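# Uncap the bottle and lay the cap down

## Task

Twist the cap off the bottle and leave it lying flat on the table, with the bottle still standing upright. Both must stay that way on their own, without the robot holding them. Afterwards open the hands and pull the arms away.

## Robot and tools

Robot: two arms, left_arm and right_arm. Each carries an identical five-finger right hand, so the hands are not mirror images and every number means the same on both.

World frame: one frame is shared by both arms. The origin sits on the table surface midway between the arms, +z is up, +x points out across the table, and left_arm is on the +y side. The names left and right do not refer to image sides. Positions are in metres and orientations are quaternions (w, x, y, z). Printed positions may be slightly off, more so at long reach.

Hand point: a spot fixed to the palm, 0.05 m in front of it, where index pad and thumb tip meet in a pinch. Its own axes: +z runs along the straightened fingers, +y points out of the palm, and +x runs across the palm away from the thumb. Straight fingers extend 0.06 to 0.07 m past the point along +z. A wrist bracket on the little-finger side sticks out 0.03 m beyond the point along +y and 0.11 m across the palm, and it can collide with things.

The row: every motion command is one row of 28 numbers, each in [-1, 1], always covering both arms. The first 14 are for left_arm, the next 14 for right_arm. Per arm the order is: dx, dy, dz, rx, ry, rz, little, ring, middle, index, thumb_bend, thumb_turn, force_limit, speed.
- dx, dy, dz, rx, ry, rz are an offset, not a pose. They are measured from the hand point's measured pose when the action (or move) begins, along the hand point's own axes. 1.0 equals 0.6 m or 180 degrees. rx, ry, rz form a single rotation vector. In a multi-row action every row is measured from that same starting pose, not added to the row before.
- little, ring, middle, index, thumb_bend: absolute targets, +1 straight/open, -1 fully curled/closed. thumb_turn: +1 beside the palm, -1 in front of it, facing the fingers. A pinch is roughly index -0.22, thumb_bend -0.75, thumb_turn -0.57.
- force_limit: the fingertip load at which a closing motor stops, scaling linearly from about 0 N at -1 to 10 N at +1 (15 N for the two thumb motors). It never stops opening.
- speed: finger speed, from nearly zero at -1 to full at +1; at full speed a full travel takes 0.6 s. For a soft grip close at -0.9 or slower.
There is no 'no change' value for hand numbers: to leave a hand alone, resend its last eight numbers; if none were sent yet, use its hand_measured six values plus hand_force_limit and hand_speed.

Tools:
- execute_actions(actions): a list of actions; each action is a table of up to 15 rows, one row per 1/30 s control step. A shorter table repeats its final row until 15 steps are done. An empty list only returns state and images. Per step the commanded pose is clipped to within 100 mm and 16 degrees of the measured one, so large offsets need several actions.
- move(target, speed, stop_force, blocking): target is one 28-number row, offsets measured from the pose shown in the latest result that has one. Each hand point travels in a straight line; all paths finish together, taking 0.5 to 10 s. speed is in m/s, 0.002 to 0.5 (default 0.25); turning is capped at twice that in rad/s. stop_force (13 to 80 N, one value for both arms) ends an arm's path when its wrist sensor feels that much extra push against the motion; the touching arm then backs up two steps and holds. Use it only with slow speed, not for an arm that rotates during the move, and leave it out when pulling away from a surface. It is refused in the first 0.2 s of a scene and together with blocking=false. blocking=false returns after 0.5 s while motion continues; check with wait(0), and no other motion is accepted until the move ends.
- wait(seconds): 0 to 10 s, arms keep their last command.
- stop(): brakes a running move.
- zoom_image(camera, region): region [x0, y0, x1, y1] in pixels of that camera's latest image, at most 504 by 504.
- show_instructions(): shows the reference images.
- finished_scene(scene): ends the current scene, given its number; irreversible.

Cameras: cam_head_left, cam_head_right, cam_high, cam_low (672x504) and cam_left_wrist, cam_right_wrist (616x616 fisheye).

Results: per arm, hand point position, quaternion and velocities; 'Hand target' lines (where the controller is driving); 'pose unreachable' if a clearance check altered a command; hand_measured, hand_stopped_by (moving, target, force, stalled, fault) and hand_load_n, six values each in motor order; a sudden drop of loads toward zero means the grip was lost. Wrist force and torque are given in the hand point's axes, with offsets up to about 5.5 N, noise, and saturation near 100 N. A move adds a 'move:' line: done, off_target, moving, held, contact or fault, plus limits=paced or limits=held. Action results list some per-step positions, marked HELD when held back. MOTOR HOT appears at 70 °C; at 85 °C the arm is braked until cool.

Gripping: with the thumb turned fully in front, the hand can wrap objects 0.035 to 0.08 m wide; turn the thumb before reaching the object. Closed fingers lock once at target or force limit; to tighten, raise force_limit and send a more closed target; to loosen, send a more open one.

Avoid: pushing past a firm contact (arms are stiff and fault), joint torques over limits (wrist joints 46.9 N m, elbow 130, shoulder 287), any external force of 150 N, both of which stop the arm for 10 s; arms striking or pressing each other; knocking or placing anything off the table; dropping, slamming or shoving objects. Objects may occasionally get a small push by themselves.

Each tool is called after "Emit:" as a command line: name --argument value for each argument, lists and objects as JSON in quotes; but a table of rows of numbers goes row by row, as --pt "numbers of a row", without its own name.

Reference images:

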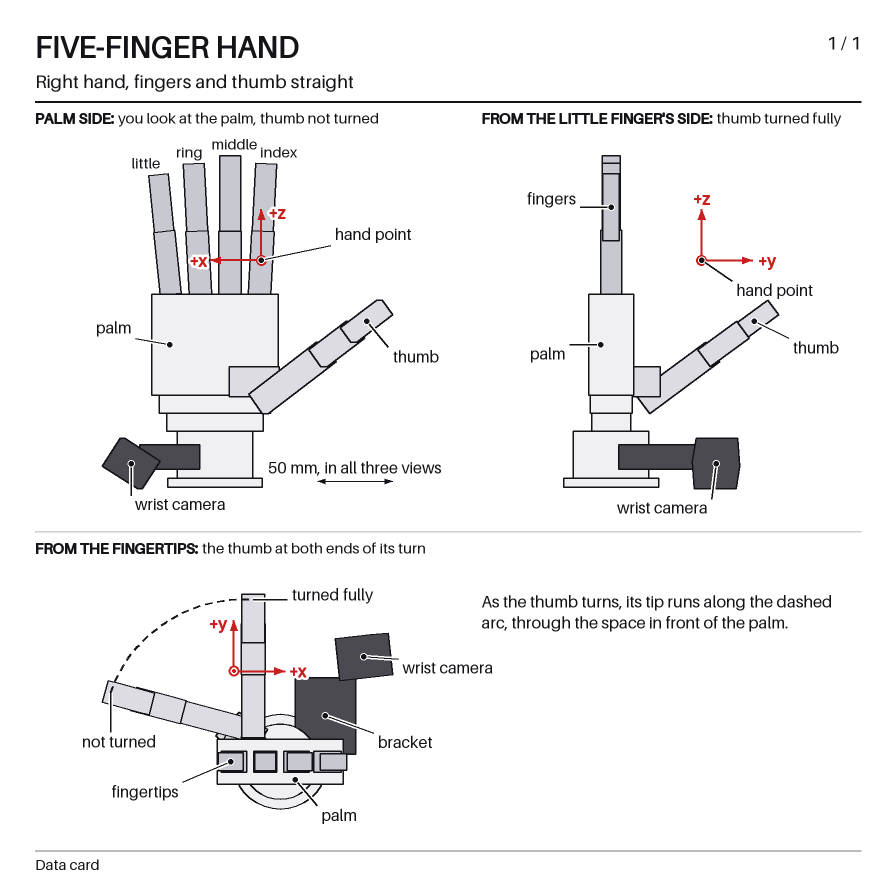

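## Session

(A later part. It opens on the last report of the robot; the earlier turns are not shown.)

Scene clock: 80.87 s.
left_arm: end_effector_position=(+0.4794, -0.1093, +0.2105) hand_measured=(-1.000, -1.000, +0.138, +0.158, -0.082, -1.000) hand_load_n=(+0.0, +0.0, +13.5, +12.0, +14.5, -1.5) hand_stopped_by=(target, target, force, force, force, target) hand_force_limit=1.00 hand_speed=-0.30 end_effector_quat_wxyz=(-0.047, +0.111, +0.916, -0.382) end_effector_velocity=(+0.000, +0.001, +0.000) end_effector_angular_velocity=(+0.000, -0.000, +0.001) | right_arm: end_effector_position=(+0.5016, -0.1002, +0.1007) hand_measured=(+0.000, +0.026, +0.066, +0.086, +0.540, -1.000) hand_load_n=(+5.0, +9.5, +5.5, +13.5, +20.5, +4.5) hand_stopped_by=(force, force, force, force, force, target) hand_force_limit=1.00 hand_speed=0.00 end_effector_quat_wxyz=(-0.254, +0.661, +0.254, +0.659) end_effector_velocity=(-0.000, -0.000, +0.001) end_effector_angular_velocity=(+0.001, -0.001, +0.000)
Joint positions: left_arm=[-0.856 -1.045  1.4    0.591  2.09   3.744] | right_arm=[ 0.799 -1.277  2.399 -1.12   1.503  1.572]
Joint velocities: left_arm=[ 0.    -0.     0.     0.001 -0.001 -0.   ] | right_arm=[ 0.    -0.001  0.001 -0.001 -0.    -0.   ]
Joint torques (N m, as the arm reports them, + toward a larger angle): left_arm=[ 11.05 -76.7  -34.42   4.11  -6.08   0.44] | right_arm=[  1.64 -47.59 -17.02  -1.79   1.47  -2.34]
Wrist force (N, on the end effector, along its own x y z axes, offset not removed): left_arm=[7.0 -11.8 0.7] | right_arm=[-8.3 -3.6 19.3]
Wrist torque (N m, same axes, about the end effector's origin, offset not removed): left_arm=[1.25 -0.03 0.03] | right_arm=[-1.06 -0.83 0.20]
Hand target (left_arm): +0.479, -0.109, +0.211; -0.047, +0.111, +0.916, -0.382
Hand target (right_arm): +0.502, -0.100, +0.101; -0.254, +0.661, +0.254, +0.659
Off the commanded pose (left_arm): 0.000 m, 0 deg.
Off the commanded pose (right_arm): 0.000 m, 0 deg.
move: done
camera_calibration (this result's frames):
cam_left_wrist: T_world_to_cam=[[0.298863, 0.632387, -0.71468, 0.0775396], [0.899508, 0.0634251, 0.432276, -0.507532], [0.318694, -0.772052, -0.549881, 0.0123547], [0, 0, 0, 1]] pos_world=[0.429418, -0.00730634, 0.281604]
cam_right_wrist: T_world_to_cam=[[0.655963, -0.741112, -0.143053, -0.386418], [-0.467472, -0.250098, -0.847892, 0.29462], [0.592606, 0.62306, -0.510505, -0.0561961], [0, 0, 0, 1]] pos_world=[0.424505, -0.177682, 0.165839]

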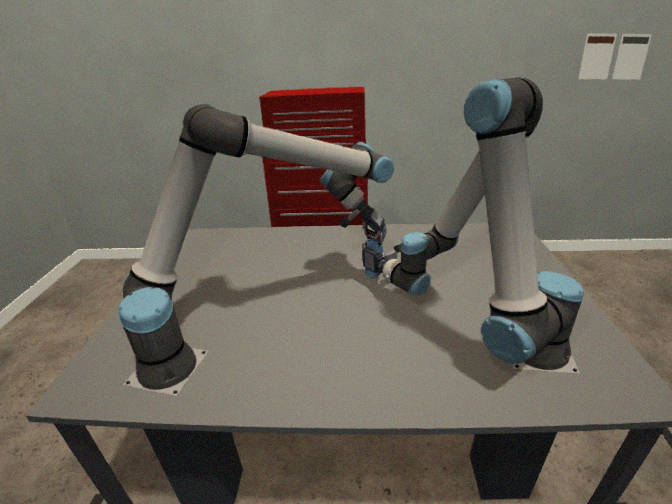

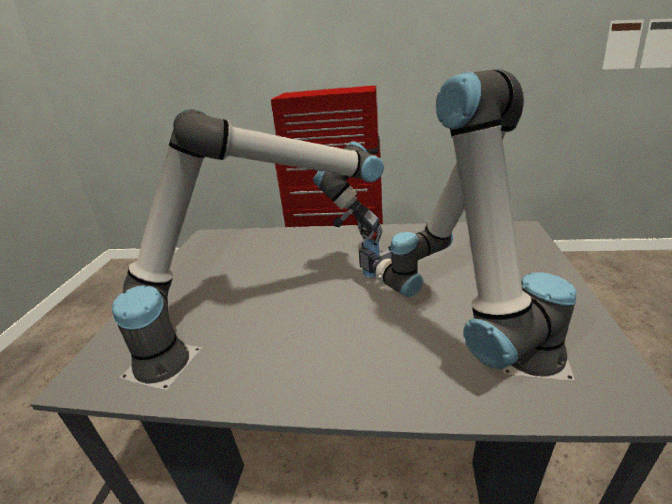

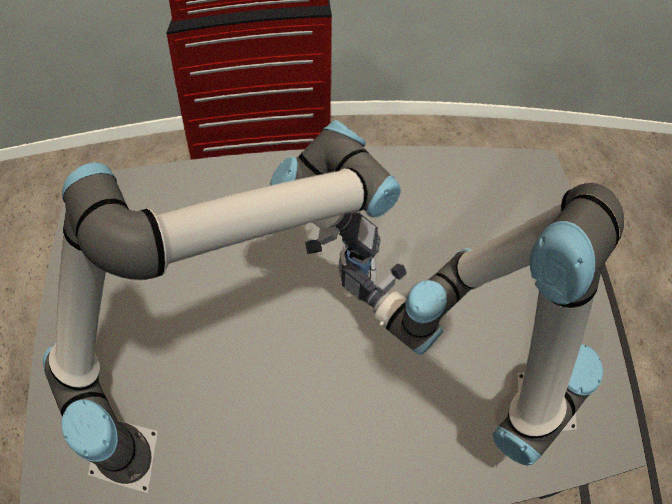

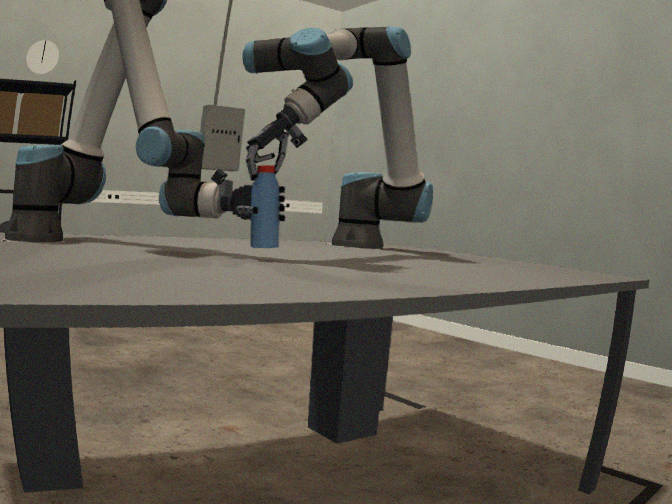

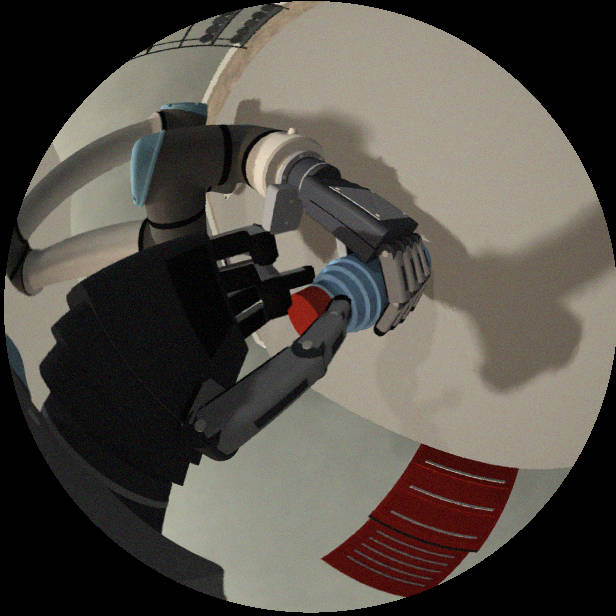

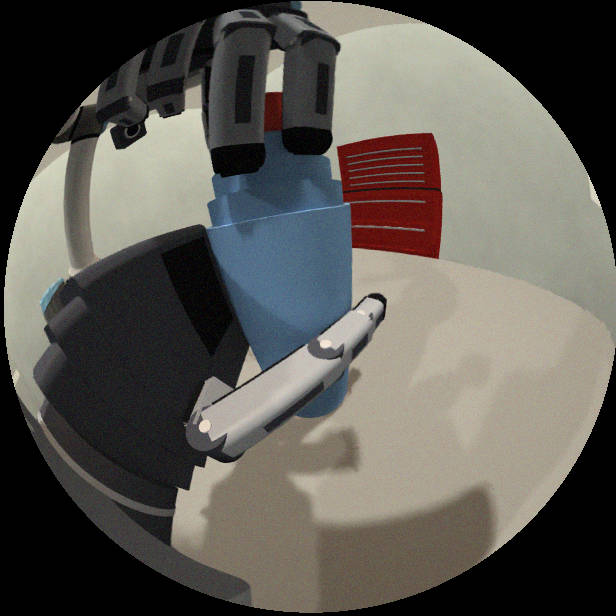

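Emit:
move --target '[0,-0.009,-0.009,0,0,0,-1,-1,0.3,0.3,0.2,-1,1,0, 0,0,0,0,0,0,-0.9,-1,-1,-0.9,-0.9,-1,1,0]' --speed 0.03

Emit:
move --target '[0,0,0,0,0,0,-1,-1,-1,-1,-1,-1,1,-0.3, 0,0,0,0,0,0,-0.9,-1,-1,-0.9,-0.9,-1,1,0]'

Emit:
move --target '[0,0,0,0,-0.2,-0.2,-1,-1,-1,-1,-1,-1,1,-0.3, 0,0,0,0,0,0,-0.9,-1,-1,-0.9,-0.9,-1,1,0]' --speed 0.12

Scene clock: 81.87 s.
left_arm: end_effector_position=(+0.4794, -0.1093, +0.2178) hand_measured=(-1.000, -1.000, +0.300, +0.300, +0.200, -1.000) hand_load_n=(+0.0, +0.0, +0.0, +0.0, +0.0, +0.0) hand_stopped_by=(target, target, target, target, target, target) hand_force_limit=1.00 hand_speed=0.00 end_effector_quat_wxyz=(-0.047, +0.111, +0.916, -0.382) end_effector_velocity=(-0.001, -0.001, +0.004) end_effector_angular_velocity=(-0.001, -0.000, -0.001) | right_arm: end_effector_position=(+0.5016, -0.1002, +0.1007) hand_measured=(-0.002, +0.026, +0.066, +0.086, +0.540, -1.000) hand_load_n=(+4.0, +7.5, +3.5, +11.5, +22.0, +4.5) hand_stopped_by=(force, force, force, force, force, target) hand_force_limit=1.00 hand_speed=0.00 end_effector_quat_wxyz=(-0.254, +0.661, +0.254, +0.659) end_effector_velocity=(+0.001, +0.001, -0.000) end_effector_angular_velocity=(-0.001, +0.001, +0.000)
Joint positions: left_arm=[-0.856 -1.049  1.393  0.602  2.09   3.744] | right_arm=[ 0.799 -1.277  2.399 -1.12   1.503  1.572]
Joint velocities: left_arm=[-0.001 -0.002 -0.003  0.004  0.001  0.   ] | right_arm=[ 0.     0.001 -0.003  0.003 -0.     0.   ]
Joint torques (N m, as the arm reports them, + toward a larger angle): left_arm=[ 10.16 -83.29 -46.94   3.85   3.3    1.37] | right_arm=[  3.37 -48.1  -16.4   -1.69   1.74  -2.2 ]
Wrist force (N, on the end effector, along its own x y z axes, offset not removed): left_arm=[-0.4 -1.3 -4.6] | right_arm=[0.3 -7.7 -2.7]
Wrist torque (N m, same axes, about the end effector's origin, offset not removed): left_arm=[-0.04 0.20 0.02] | right_arm=[-1.13 0.01 -0.11]
Hand target (left_arm): +0.479, -0.109, +0.218; -0.047, +0.111, +0.916, -0.382
Hand target (right_arm): +0.502, -0.100, +0.101; -0.254, +0.661, +0.254, +0.659
Off the commanded pose (left_arm): 0.000 m, 0 deg.
Off the commanded pose (right_arm): 0.000 m, 0 deg.
move: done
camera_calibration (this result's frames):
cam_left_wrist: T_world_to_cam=[[0.29886, 0.632395, -0.714674, 0.0827115], [0.899499, 0.0634462, 0.432291, -0.510681], [0.318722, -0.772043, -0.549878, 0.0163553], [0, 0, 0, 1]] pos_world=[0.429426, -0.00727859, 0.288868]
cam_right_wrist: T_world_to_cam=[[0.655963, -0.741113, -0.143053, -0.386418], [-0.467472, -0.250098, -0.847892, 0.29462], [0.592606, 0.623059, -0.510505, -0.056196], [0, 0, 0, 1]] pos_world=[0.424505, -0.177682, 0.165839]

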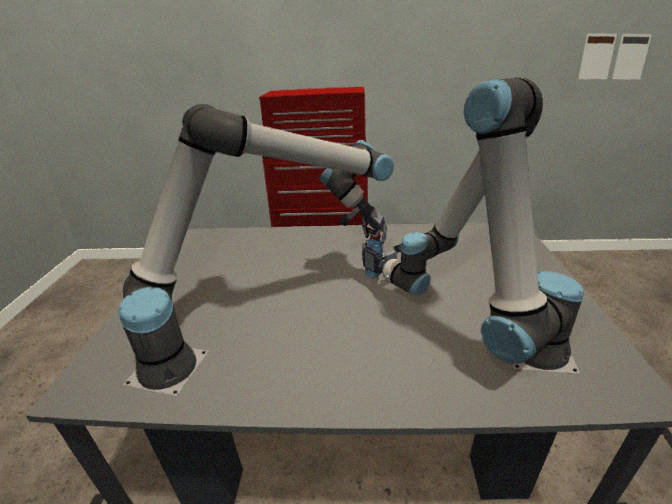

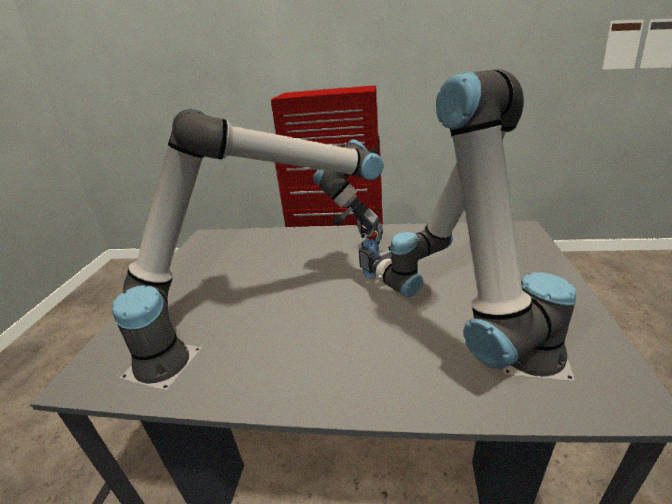

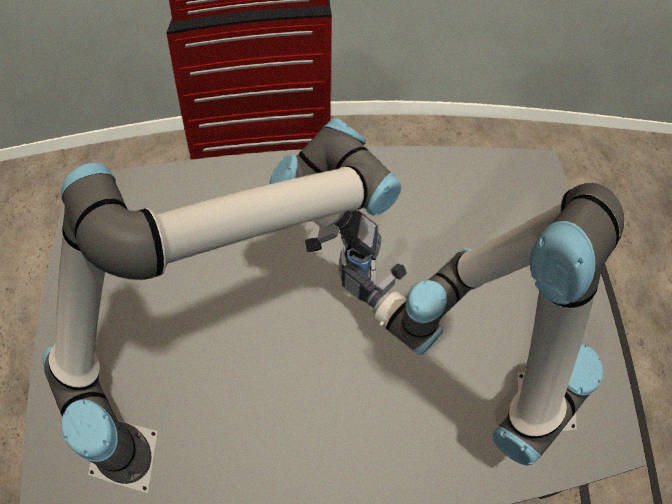

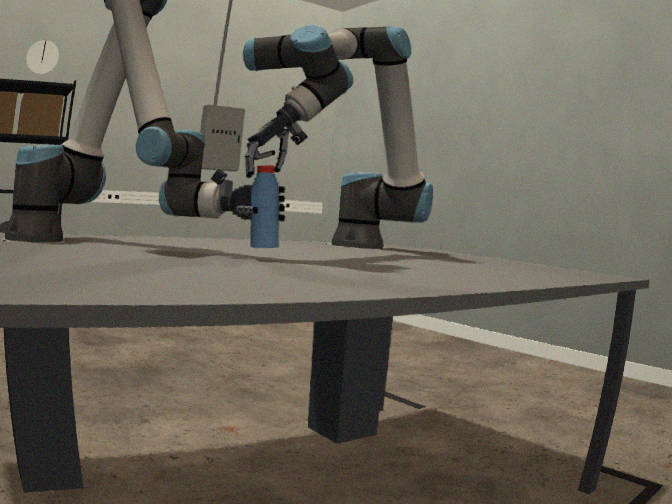

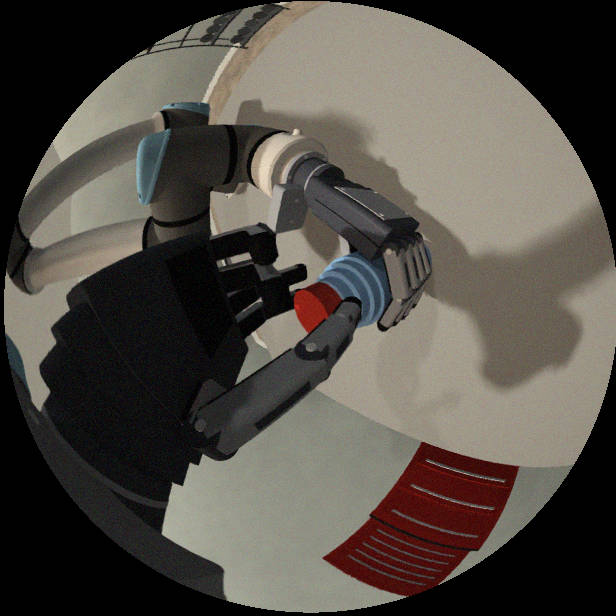

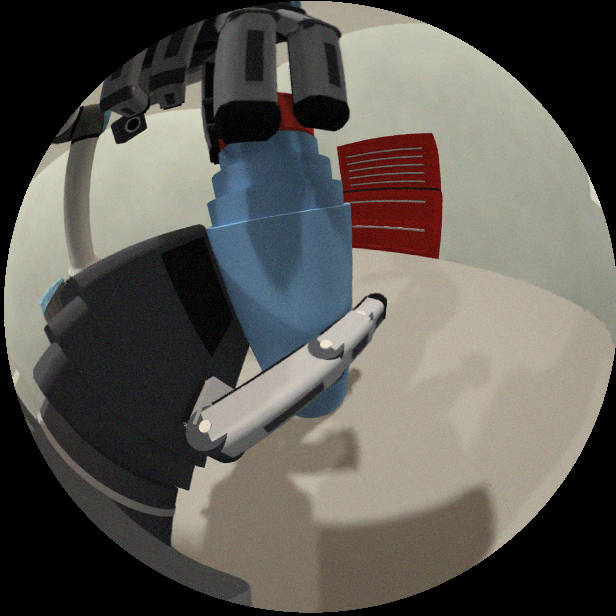

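Scene clock: 82.60 s.
left_arm: end_effector_position=(+0.4794, -0.1094, +0.2179) hand_measured=(-1.000, -1.000, +0.066, +0.138, -0.092, -1.000) hand_load_n=(+0.0, +0.0, +13.5, +12.5, +14.0, -2.0) hand_stopped_by=(target, target, force, force, force, target) hand_force_limit=1.00 hand_speed=-0.30 end_effector_quat_wxyz=(-0.047, +0.111, +0.916, -0.382) end_effector_velocity=(+0.000, +0.000, -0.001) end_effector_angular_velocity=(+0.001, -0.000, +0.001) | right_arm: end_effector_position=(+0.5016, -0.1002, +0.1007) hand_measured=(+0.000, +0.026, +0.066, +0.086, +0.540, -1.000) hand_load_n=(+9.0, +11.5, +4.5, +10.5, +21.5, +0.0) hand_stopped_by=(force, force, force, force, force, target) hand_force_limit=1.00 hand_speed=0.00 end_effector_quat_wxyz=(-0.254, +0.661, +0.254, +0.659) end_effector_velocity=(+0.001, +0.001, +0.002) end_effector_angular_velocity=(+0.002, -0.002, -0.000)
Joint positions: left_arm=[-0.856 -1.049  1.393  0.602  2.09   3.744] | right_arm=[ 0.799 -1.277  2.399 -1.12   1.503  1.572]
Joint velocities: left_arm=[ 0.     0.001  0.001 -0.001 -0.001  0.   ] | right_arm=[-0.    -0.002 -0.002  0.001 -0.     0.   ]
Joint torques (N m, as the arm reports them, + toward a larger angle): left_arm=[ 10.24 -66.5  -28.23   2.97  -5.54   0.45] | right_arm=[  4.28 -49.52 -17.23  -0.98   1.75  -2.64]
Wrist force (N, on the end effector, along its own x y z axes, offset not removed): left_arm=[4.3 -8.2 6.6] | right_arm=[1.2 -4.2 12.7]
Wrist torque (N m, same axes, about the end effector's origin, offset not removed): left_arm=[0.42 0.17 -0.24] | right_arm=[-0.86 -0.97 0.10]
Hand target (left_arm): +0.479, -0.109, +0.218; -0.047, +0.111, +0.916, -0.382
Hand target (right_arm): +0.502, -0.100, +0.101; -0.254, +0.661, +0.254, +0.659
Off the commanded pose (left_arm): 0.000 m, 0 deg.
Off the commanded pose (right_arm): 0.000 m, 0 deg.
move: done
camera_calibration (this result's frames):
cam_left_wrist: T_world_to_cam=[[0.298905, 0.632271, -0.714765, 0.0827934], [0.899501, 0.0634507, 0.432287, -0.51072], [0.318675, -0.772145, -0.549762, 0.0163519], [0, 0, 0, 1]] pos_world=[0.429435, -0.00731618, 0.288945]
cam_right_wrist: T_world_to_cam=[[0.655963, -0.741112, -0.143053, -0.386418], [-0.467472, -0.250098, -0.847892, 0.29462], [0.592606, 0.62306, -0.510505, -0.056196], [0, 0, 0, 1]] pos_world=[0.424505, -0.177682, 0.165839]

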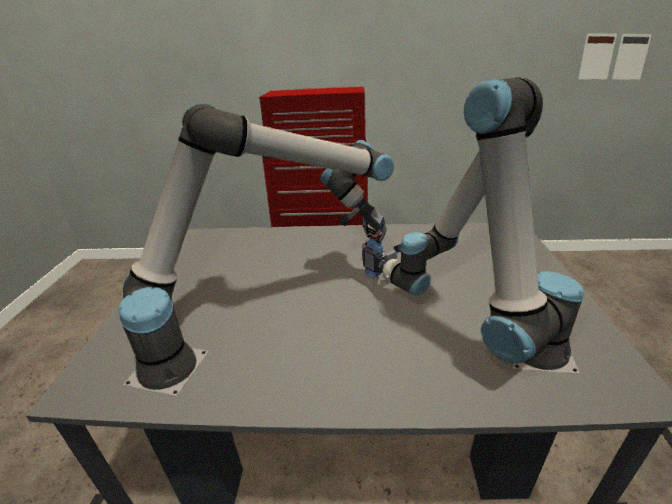

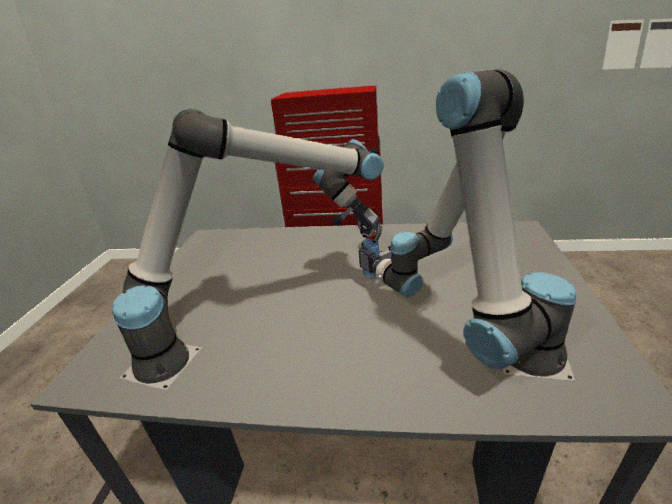

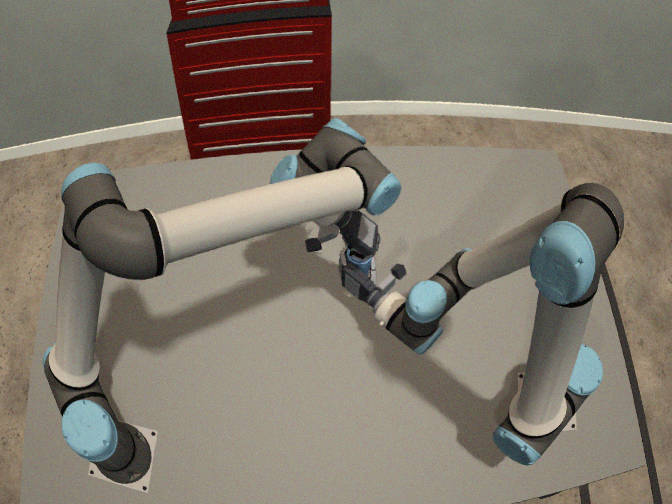

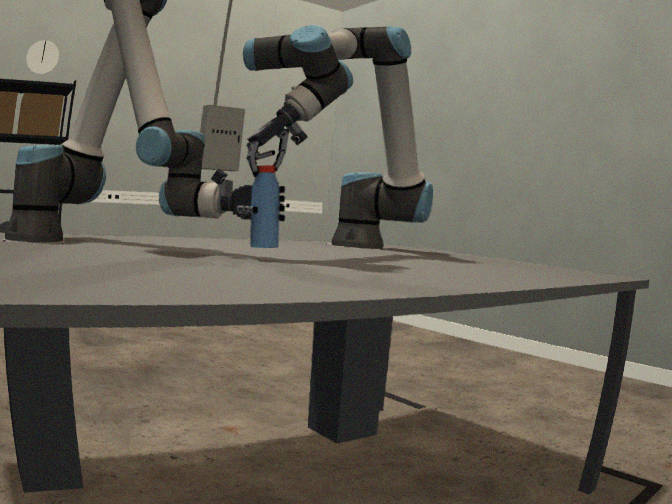

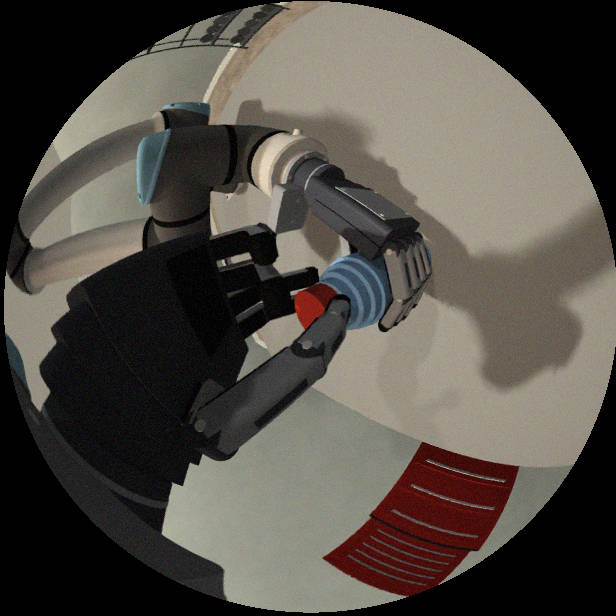

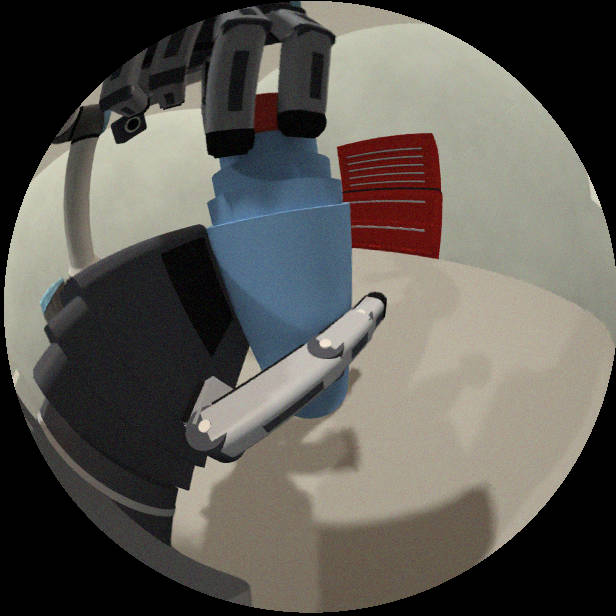

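Scene clock: 86.73 s.
left_arm: end_effector_position=(+0.4795, -0.1094, +0.2180) hand_measured=(-1.000, -1.000, +0.066, +0.140, -0.094, -1.000) hand_load_n=(+0.0, +0.0, +4.0, +18.5, +6.5, -1.0) hand_stopped_by=(target, target, force, force, force, target) hand_force_limit=1.00 hand_speed=-0.30 end_effector_quat_wxyz=(+0.120, -0.293, +0.876, -0.365) end_effector_velocity=(+0.000, +0.000, -0.000) end_effector_angular_velocity=(+0.001, +0.001, +0.016) | right_arm: end_effector_position=(+0.5016, -0.1002, +0.1007) hand_measured=(+0.000, +0.026, +0.066, +0.086, +0.540, -1.000) hand_load_n=(+15.0, +15.0, +4.0, +7.5, +19.5, -2.0) hand_stopped_by=(force, force, force, force, force, target) hand_force_limit=1.00 hand_speed=0.00 end_effector_quat_wxyz=(-0.254, +0.661, +0.254, +0.659) end_effector_velocity=(-0.001, -0.001, -0.001) end_effector_angular_velocity=(-0.001, +0.001, -0.000)
Joint positions: left_arm=[-1.033 -1.128  1.49   0.442  1.37   2.932] | right_arm=[ 0.799 -1.277  2.399 -1.12   1.503  1.572]
Joint velocities: left_arm=[-0.002  0.002 -0.002  0.004 -0.012 -0.013] | right_arm=[ 0.    -0.001  0.003 -0.     0.    -0.   ]
Joint torques (N m, as the arm reports them, + toward a larger angle): left_arm=[  4.54 -57.52 -31.04  10.49  -7.81  -1.41] | right_arm=[  4.26 -47.32 -17.16  -1.73   1.94  -2.37]
Wrist force (N, on the end effector, along its own x y z axes, offset not removed): left_arm=[21.4 -14.1 5.9] | right_arm=[-10.8 -16.8 16.9]
Wrist torque (N m, same axes, about the end effector's origin, offset not removed): left_arm=[0.91 0.16 0.24] | right_arm=[-0.44 -0.82 -1.76]
Hand target (left_arm): +0.479, -0.109, +0.218; +0.120, -0.294, +0.875, -0.365
Hand target (right_arm): +0.502, -0.100, +0.101; -0.254, +0.661, +0.254, +0.659
Off the commanded pose (left_arm): 0.000 m, 0 deg.
Off the commanded pose (right_arm): 0.000 m, 0 deg.
move: done
camera_calibration (this result's frames):
cam_left_wrist: T_world_to_cam=[[-0.30355, 0.630476, -0.714393, 0.371412], [0.520723, 0.737668, 0.429759, -0.254877], [0.797938, -0.241547, -0.552223, -0.154846], [0, 0, 0, 1]] pos_world=[0.36902, -0.0835539, 0.28936]
cam_right_wrist: T_world_to_cam=[[0.655971, -0.741106, -0.143053, -0.386418], [-0.46747, -0.250103, -0.847892, 0.294618], [0.5926, 0.623065, -0.510505, -0.056193], [0, 0, 0, 1]] pos_world=[0.424504, -0.17768, 0.165839]

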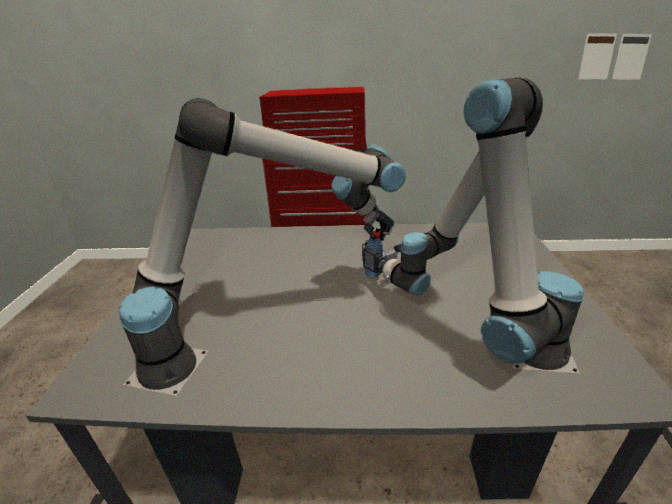

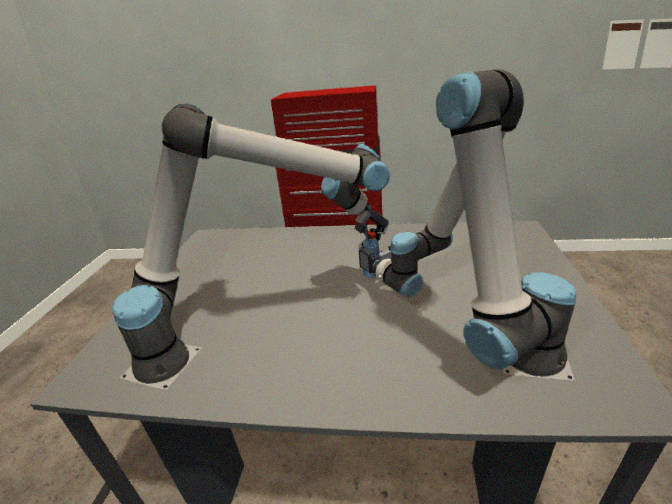

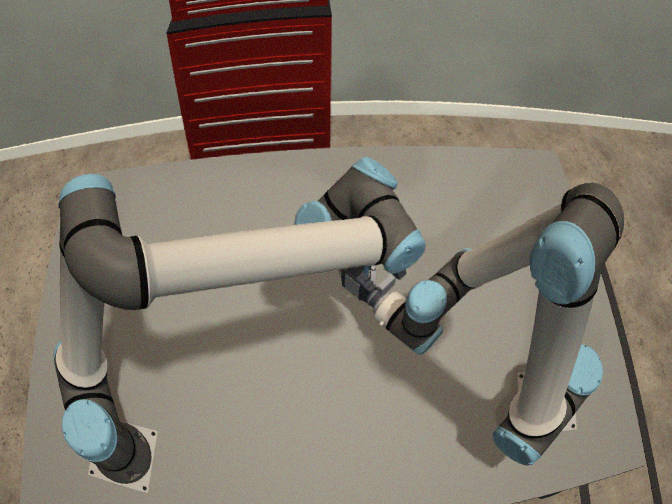

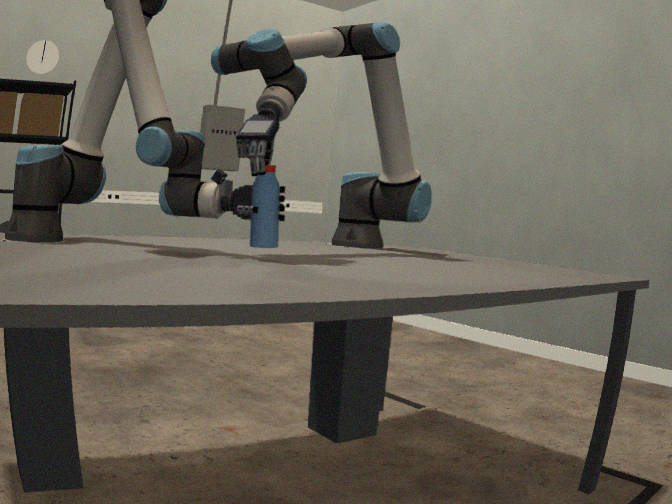

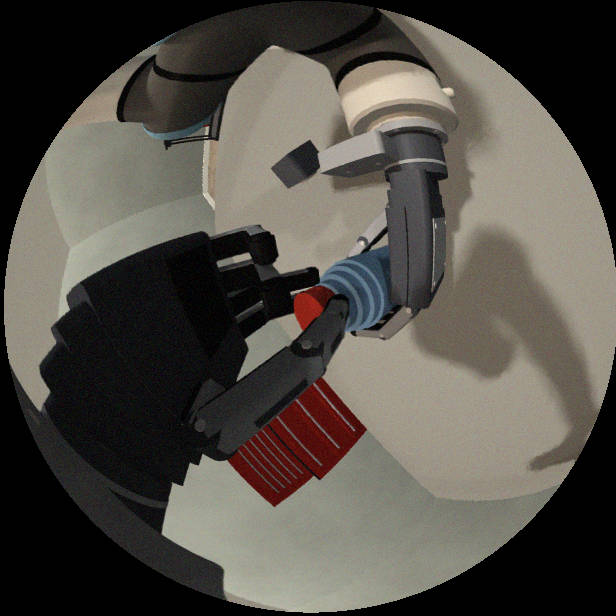

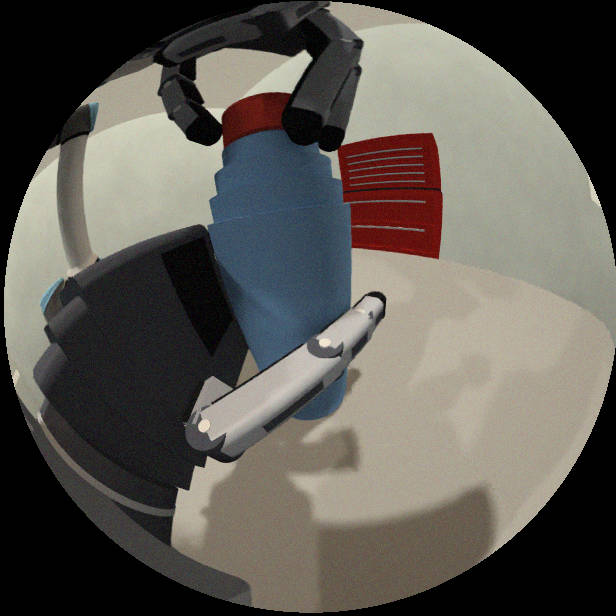

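Emit:
move --target '[0.007,0,0,0,-0.16,-0.16,-1,-1,-0.9,-0.9,-0.9,-1,1,-0.3, 0,0,0,0,0,0,-0.9,-1,-1,-0.9,-0.9,-1,1,0]' --speed 0.12

Scene clock: 90.33 s.
left_arm: end_effector_position=(+0.4762, -0.1119, +0.2181) hand_measured=(-1.000, -1.000, +0.044, +0.140, -0.144, -1.000) hand_load_n=(+0.0, +0.0, +0.0, +20.5, +16.0, -1.0) hand_stopped_by=(target, target, force, force, force, target) hand_force_limit=1.00 hand_speed=-0.30 end_effector_quat_wxyz=(-0.238, +0.579, -0.720, +0.300) end_effector_velocity=(-0.000, -0.000, -0.000) end_effector_angular_velocity=(+0.001, +0.002, +0.016) | right_arm: end_effector_position=(+0.5016, -0.1002, +0.1007) hand_measured=(+0.000, +0.026, +0.066, +0.086, +0.540, -1.000) hand_load_n=(+7.5, +9.5, +2.5, +7.0, +17.5, +1.0) hand_stopped_by=(force, force, force, force, force, target) hand_force_limit=1.00 hand_speed=0.00 end_effector_quat_wxyz=(-0.254, +0.661, +0.254, +0.659) end_effector_velocity=(+0.000, -0.000, +0.000) end_effector_angular_velocity=(+0.000, -0.001, -0.000)
Joint positions: left_arm=[-1.125 -0.972  1.304  0.802  0.895  2.205] | right_arm=[ 0.799 -1.277  2.399 -1.12   1.503  1.572]
Joint velocities: left_arm=[-0.001  0.006 -0.007  0.015 -0.006 -0.021] | right_arm=[-0.    -0.     0.    -0.001  0.    -0.   ]
Joint torques (N m, as the arm reports them, + toward a larger angle): left_arm=[ -5.58 -72.14 -40.84   7.61  -4.23  -1.52] | right_arm=[  5.22 -47.47 -16.98  -1.35   3.66  -2.15]
Wrist force (N, on the end effector, along its own x y z axes, offset not removed): left_arm=[10.0 -4.8 0.1] | right_arm=[-6.1 -11.8 1.9]
Wrist torque (N m, same axes, about the end effector's origin, offset not removed): left_arm=[0.44 0.43 0.15] | right_arm=[-0.05 0.30 -1.15]
Hand target (left_arm): +0.476, -0.112, +0.218; +0.238, -0.580, +0.719, -0.300
Hand target (right_arm): +0.502, -0.100, +0.101; -0.254, +0.661, +0.254, +0.659
Off the commanded pose (left_arm): 0.000 m, 0 deg.
Off the commanded pose (right_arm): 0.000 m, 0 deg.
move: done
camera_calibration (this result's frames):
cam_left_wrist: T_world_to_cam=[[-0.642664, 0.280712, -0.71287, 0.49412], [-0.0835679, 0.899224, 0.429432, 0.0545882], [0.761577, 0.335554, -0.554441, -0.0703889], [0, 0, 0, 1]] pos_world=[0.375722, -0.164173, 0.289775]
cam_right_wrist: T_world_to_cam=[[0.655975, -0.741102, -0.143054, -0.386418], [-0.467469, -0.250106, -0.847892, 0.294617], [0.592596, 0.623069, -0.510505, -0.0561912], [0, 0, 0, 1]] pos_world=[0.424504, -0.177679, 0.165839]

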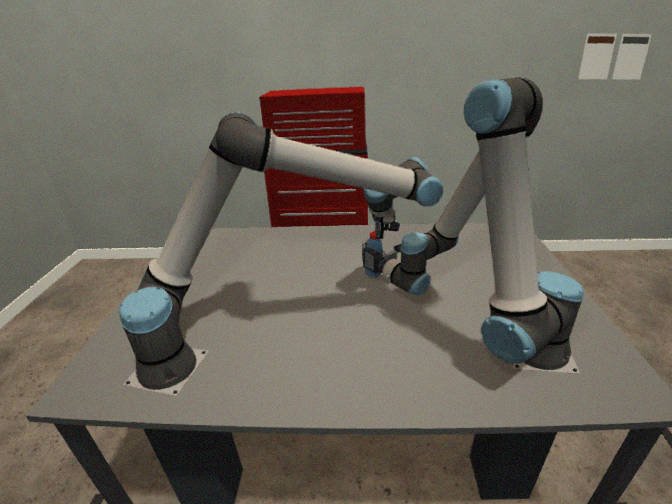

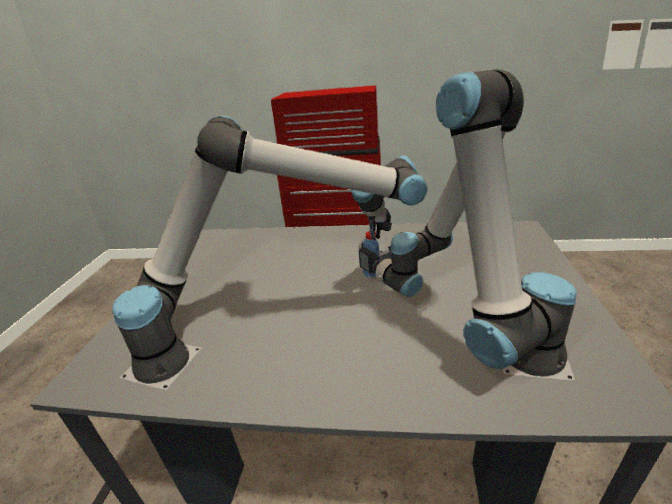

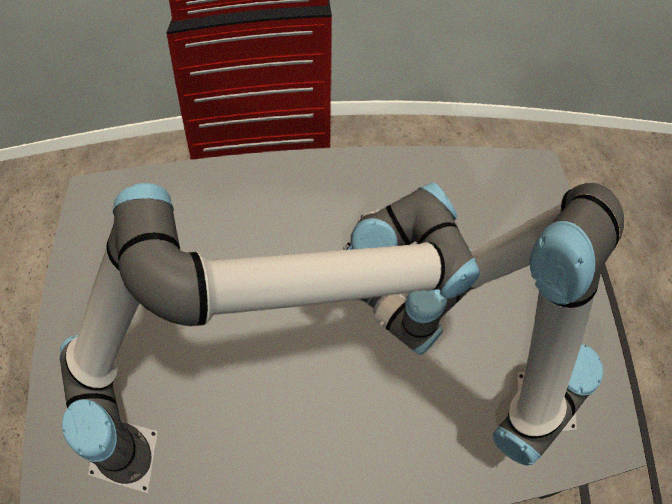

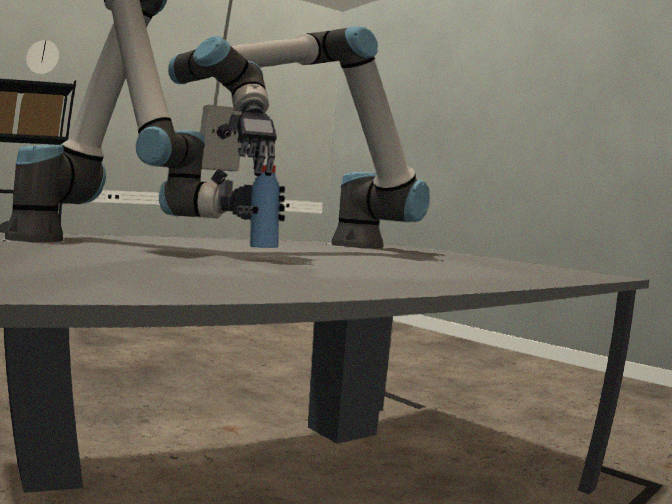

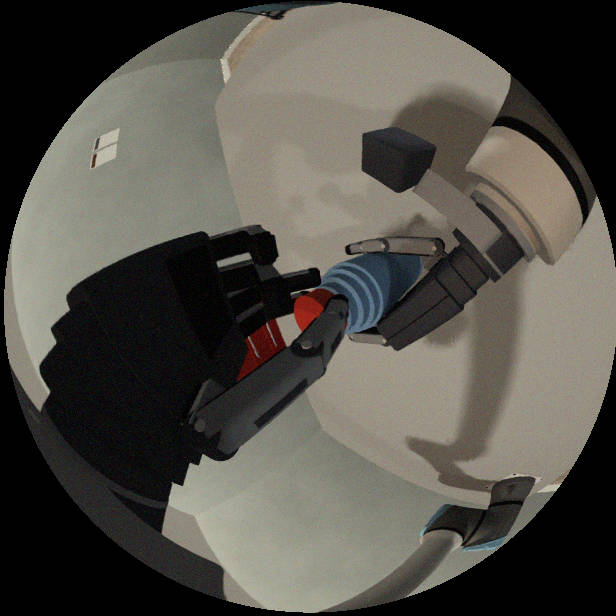

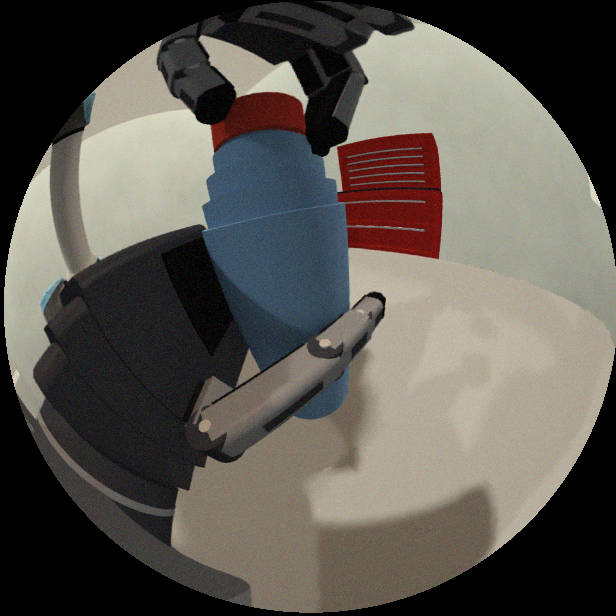

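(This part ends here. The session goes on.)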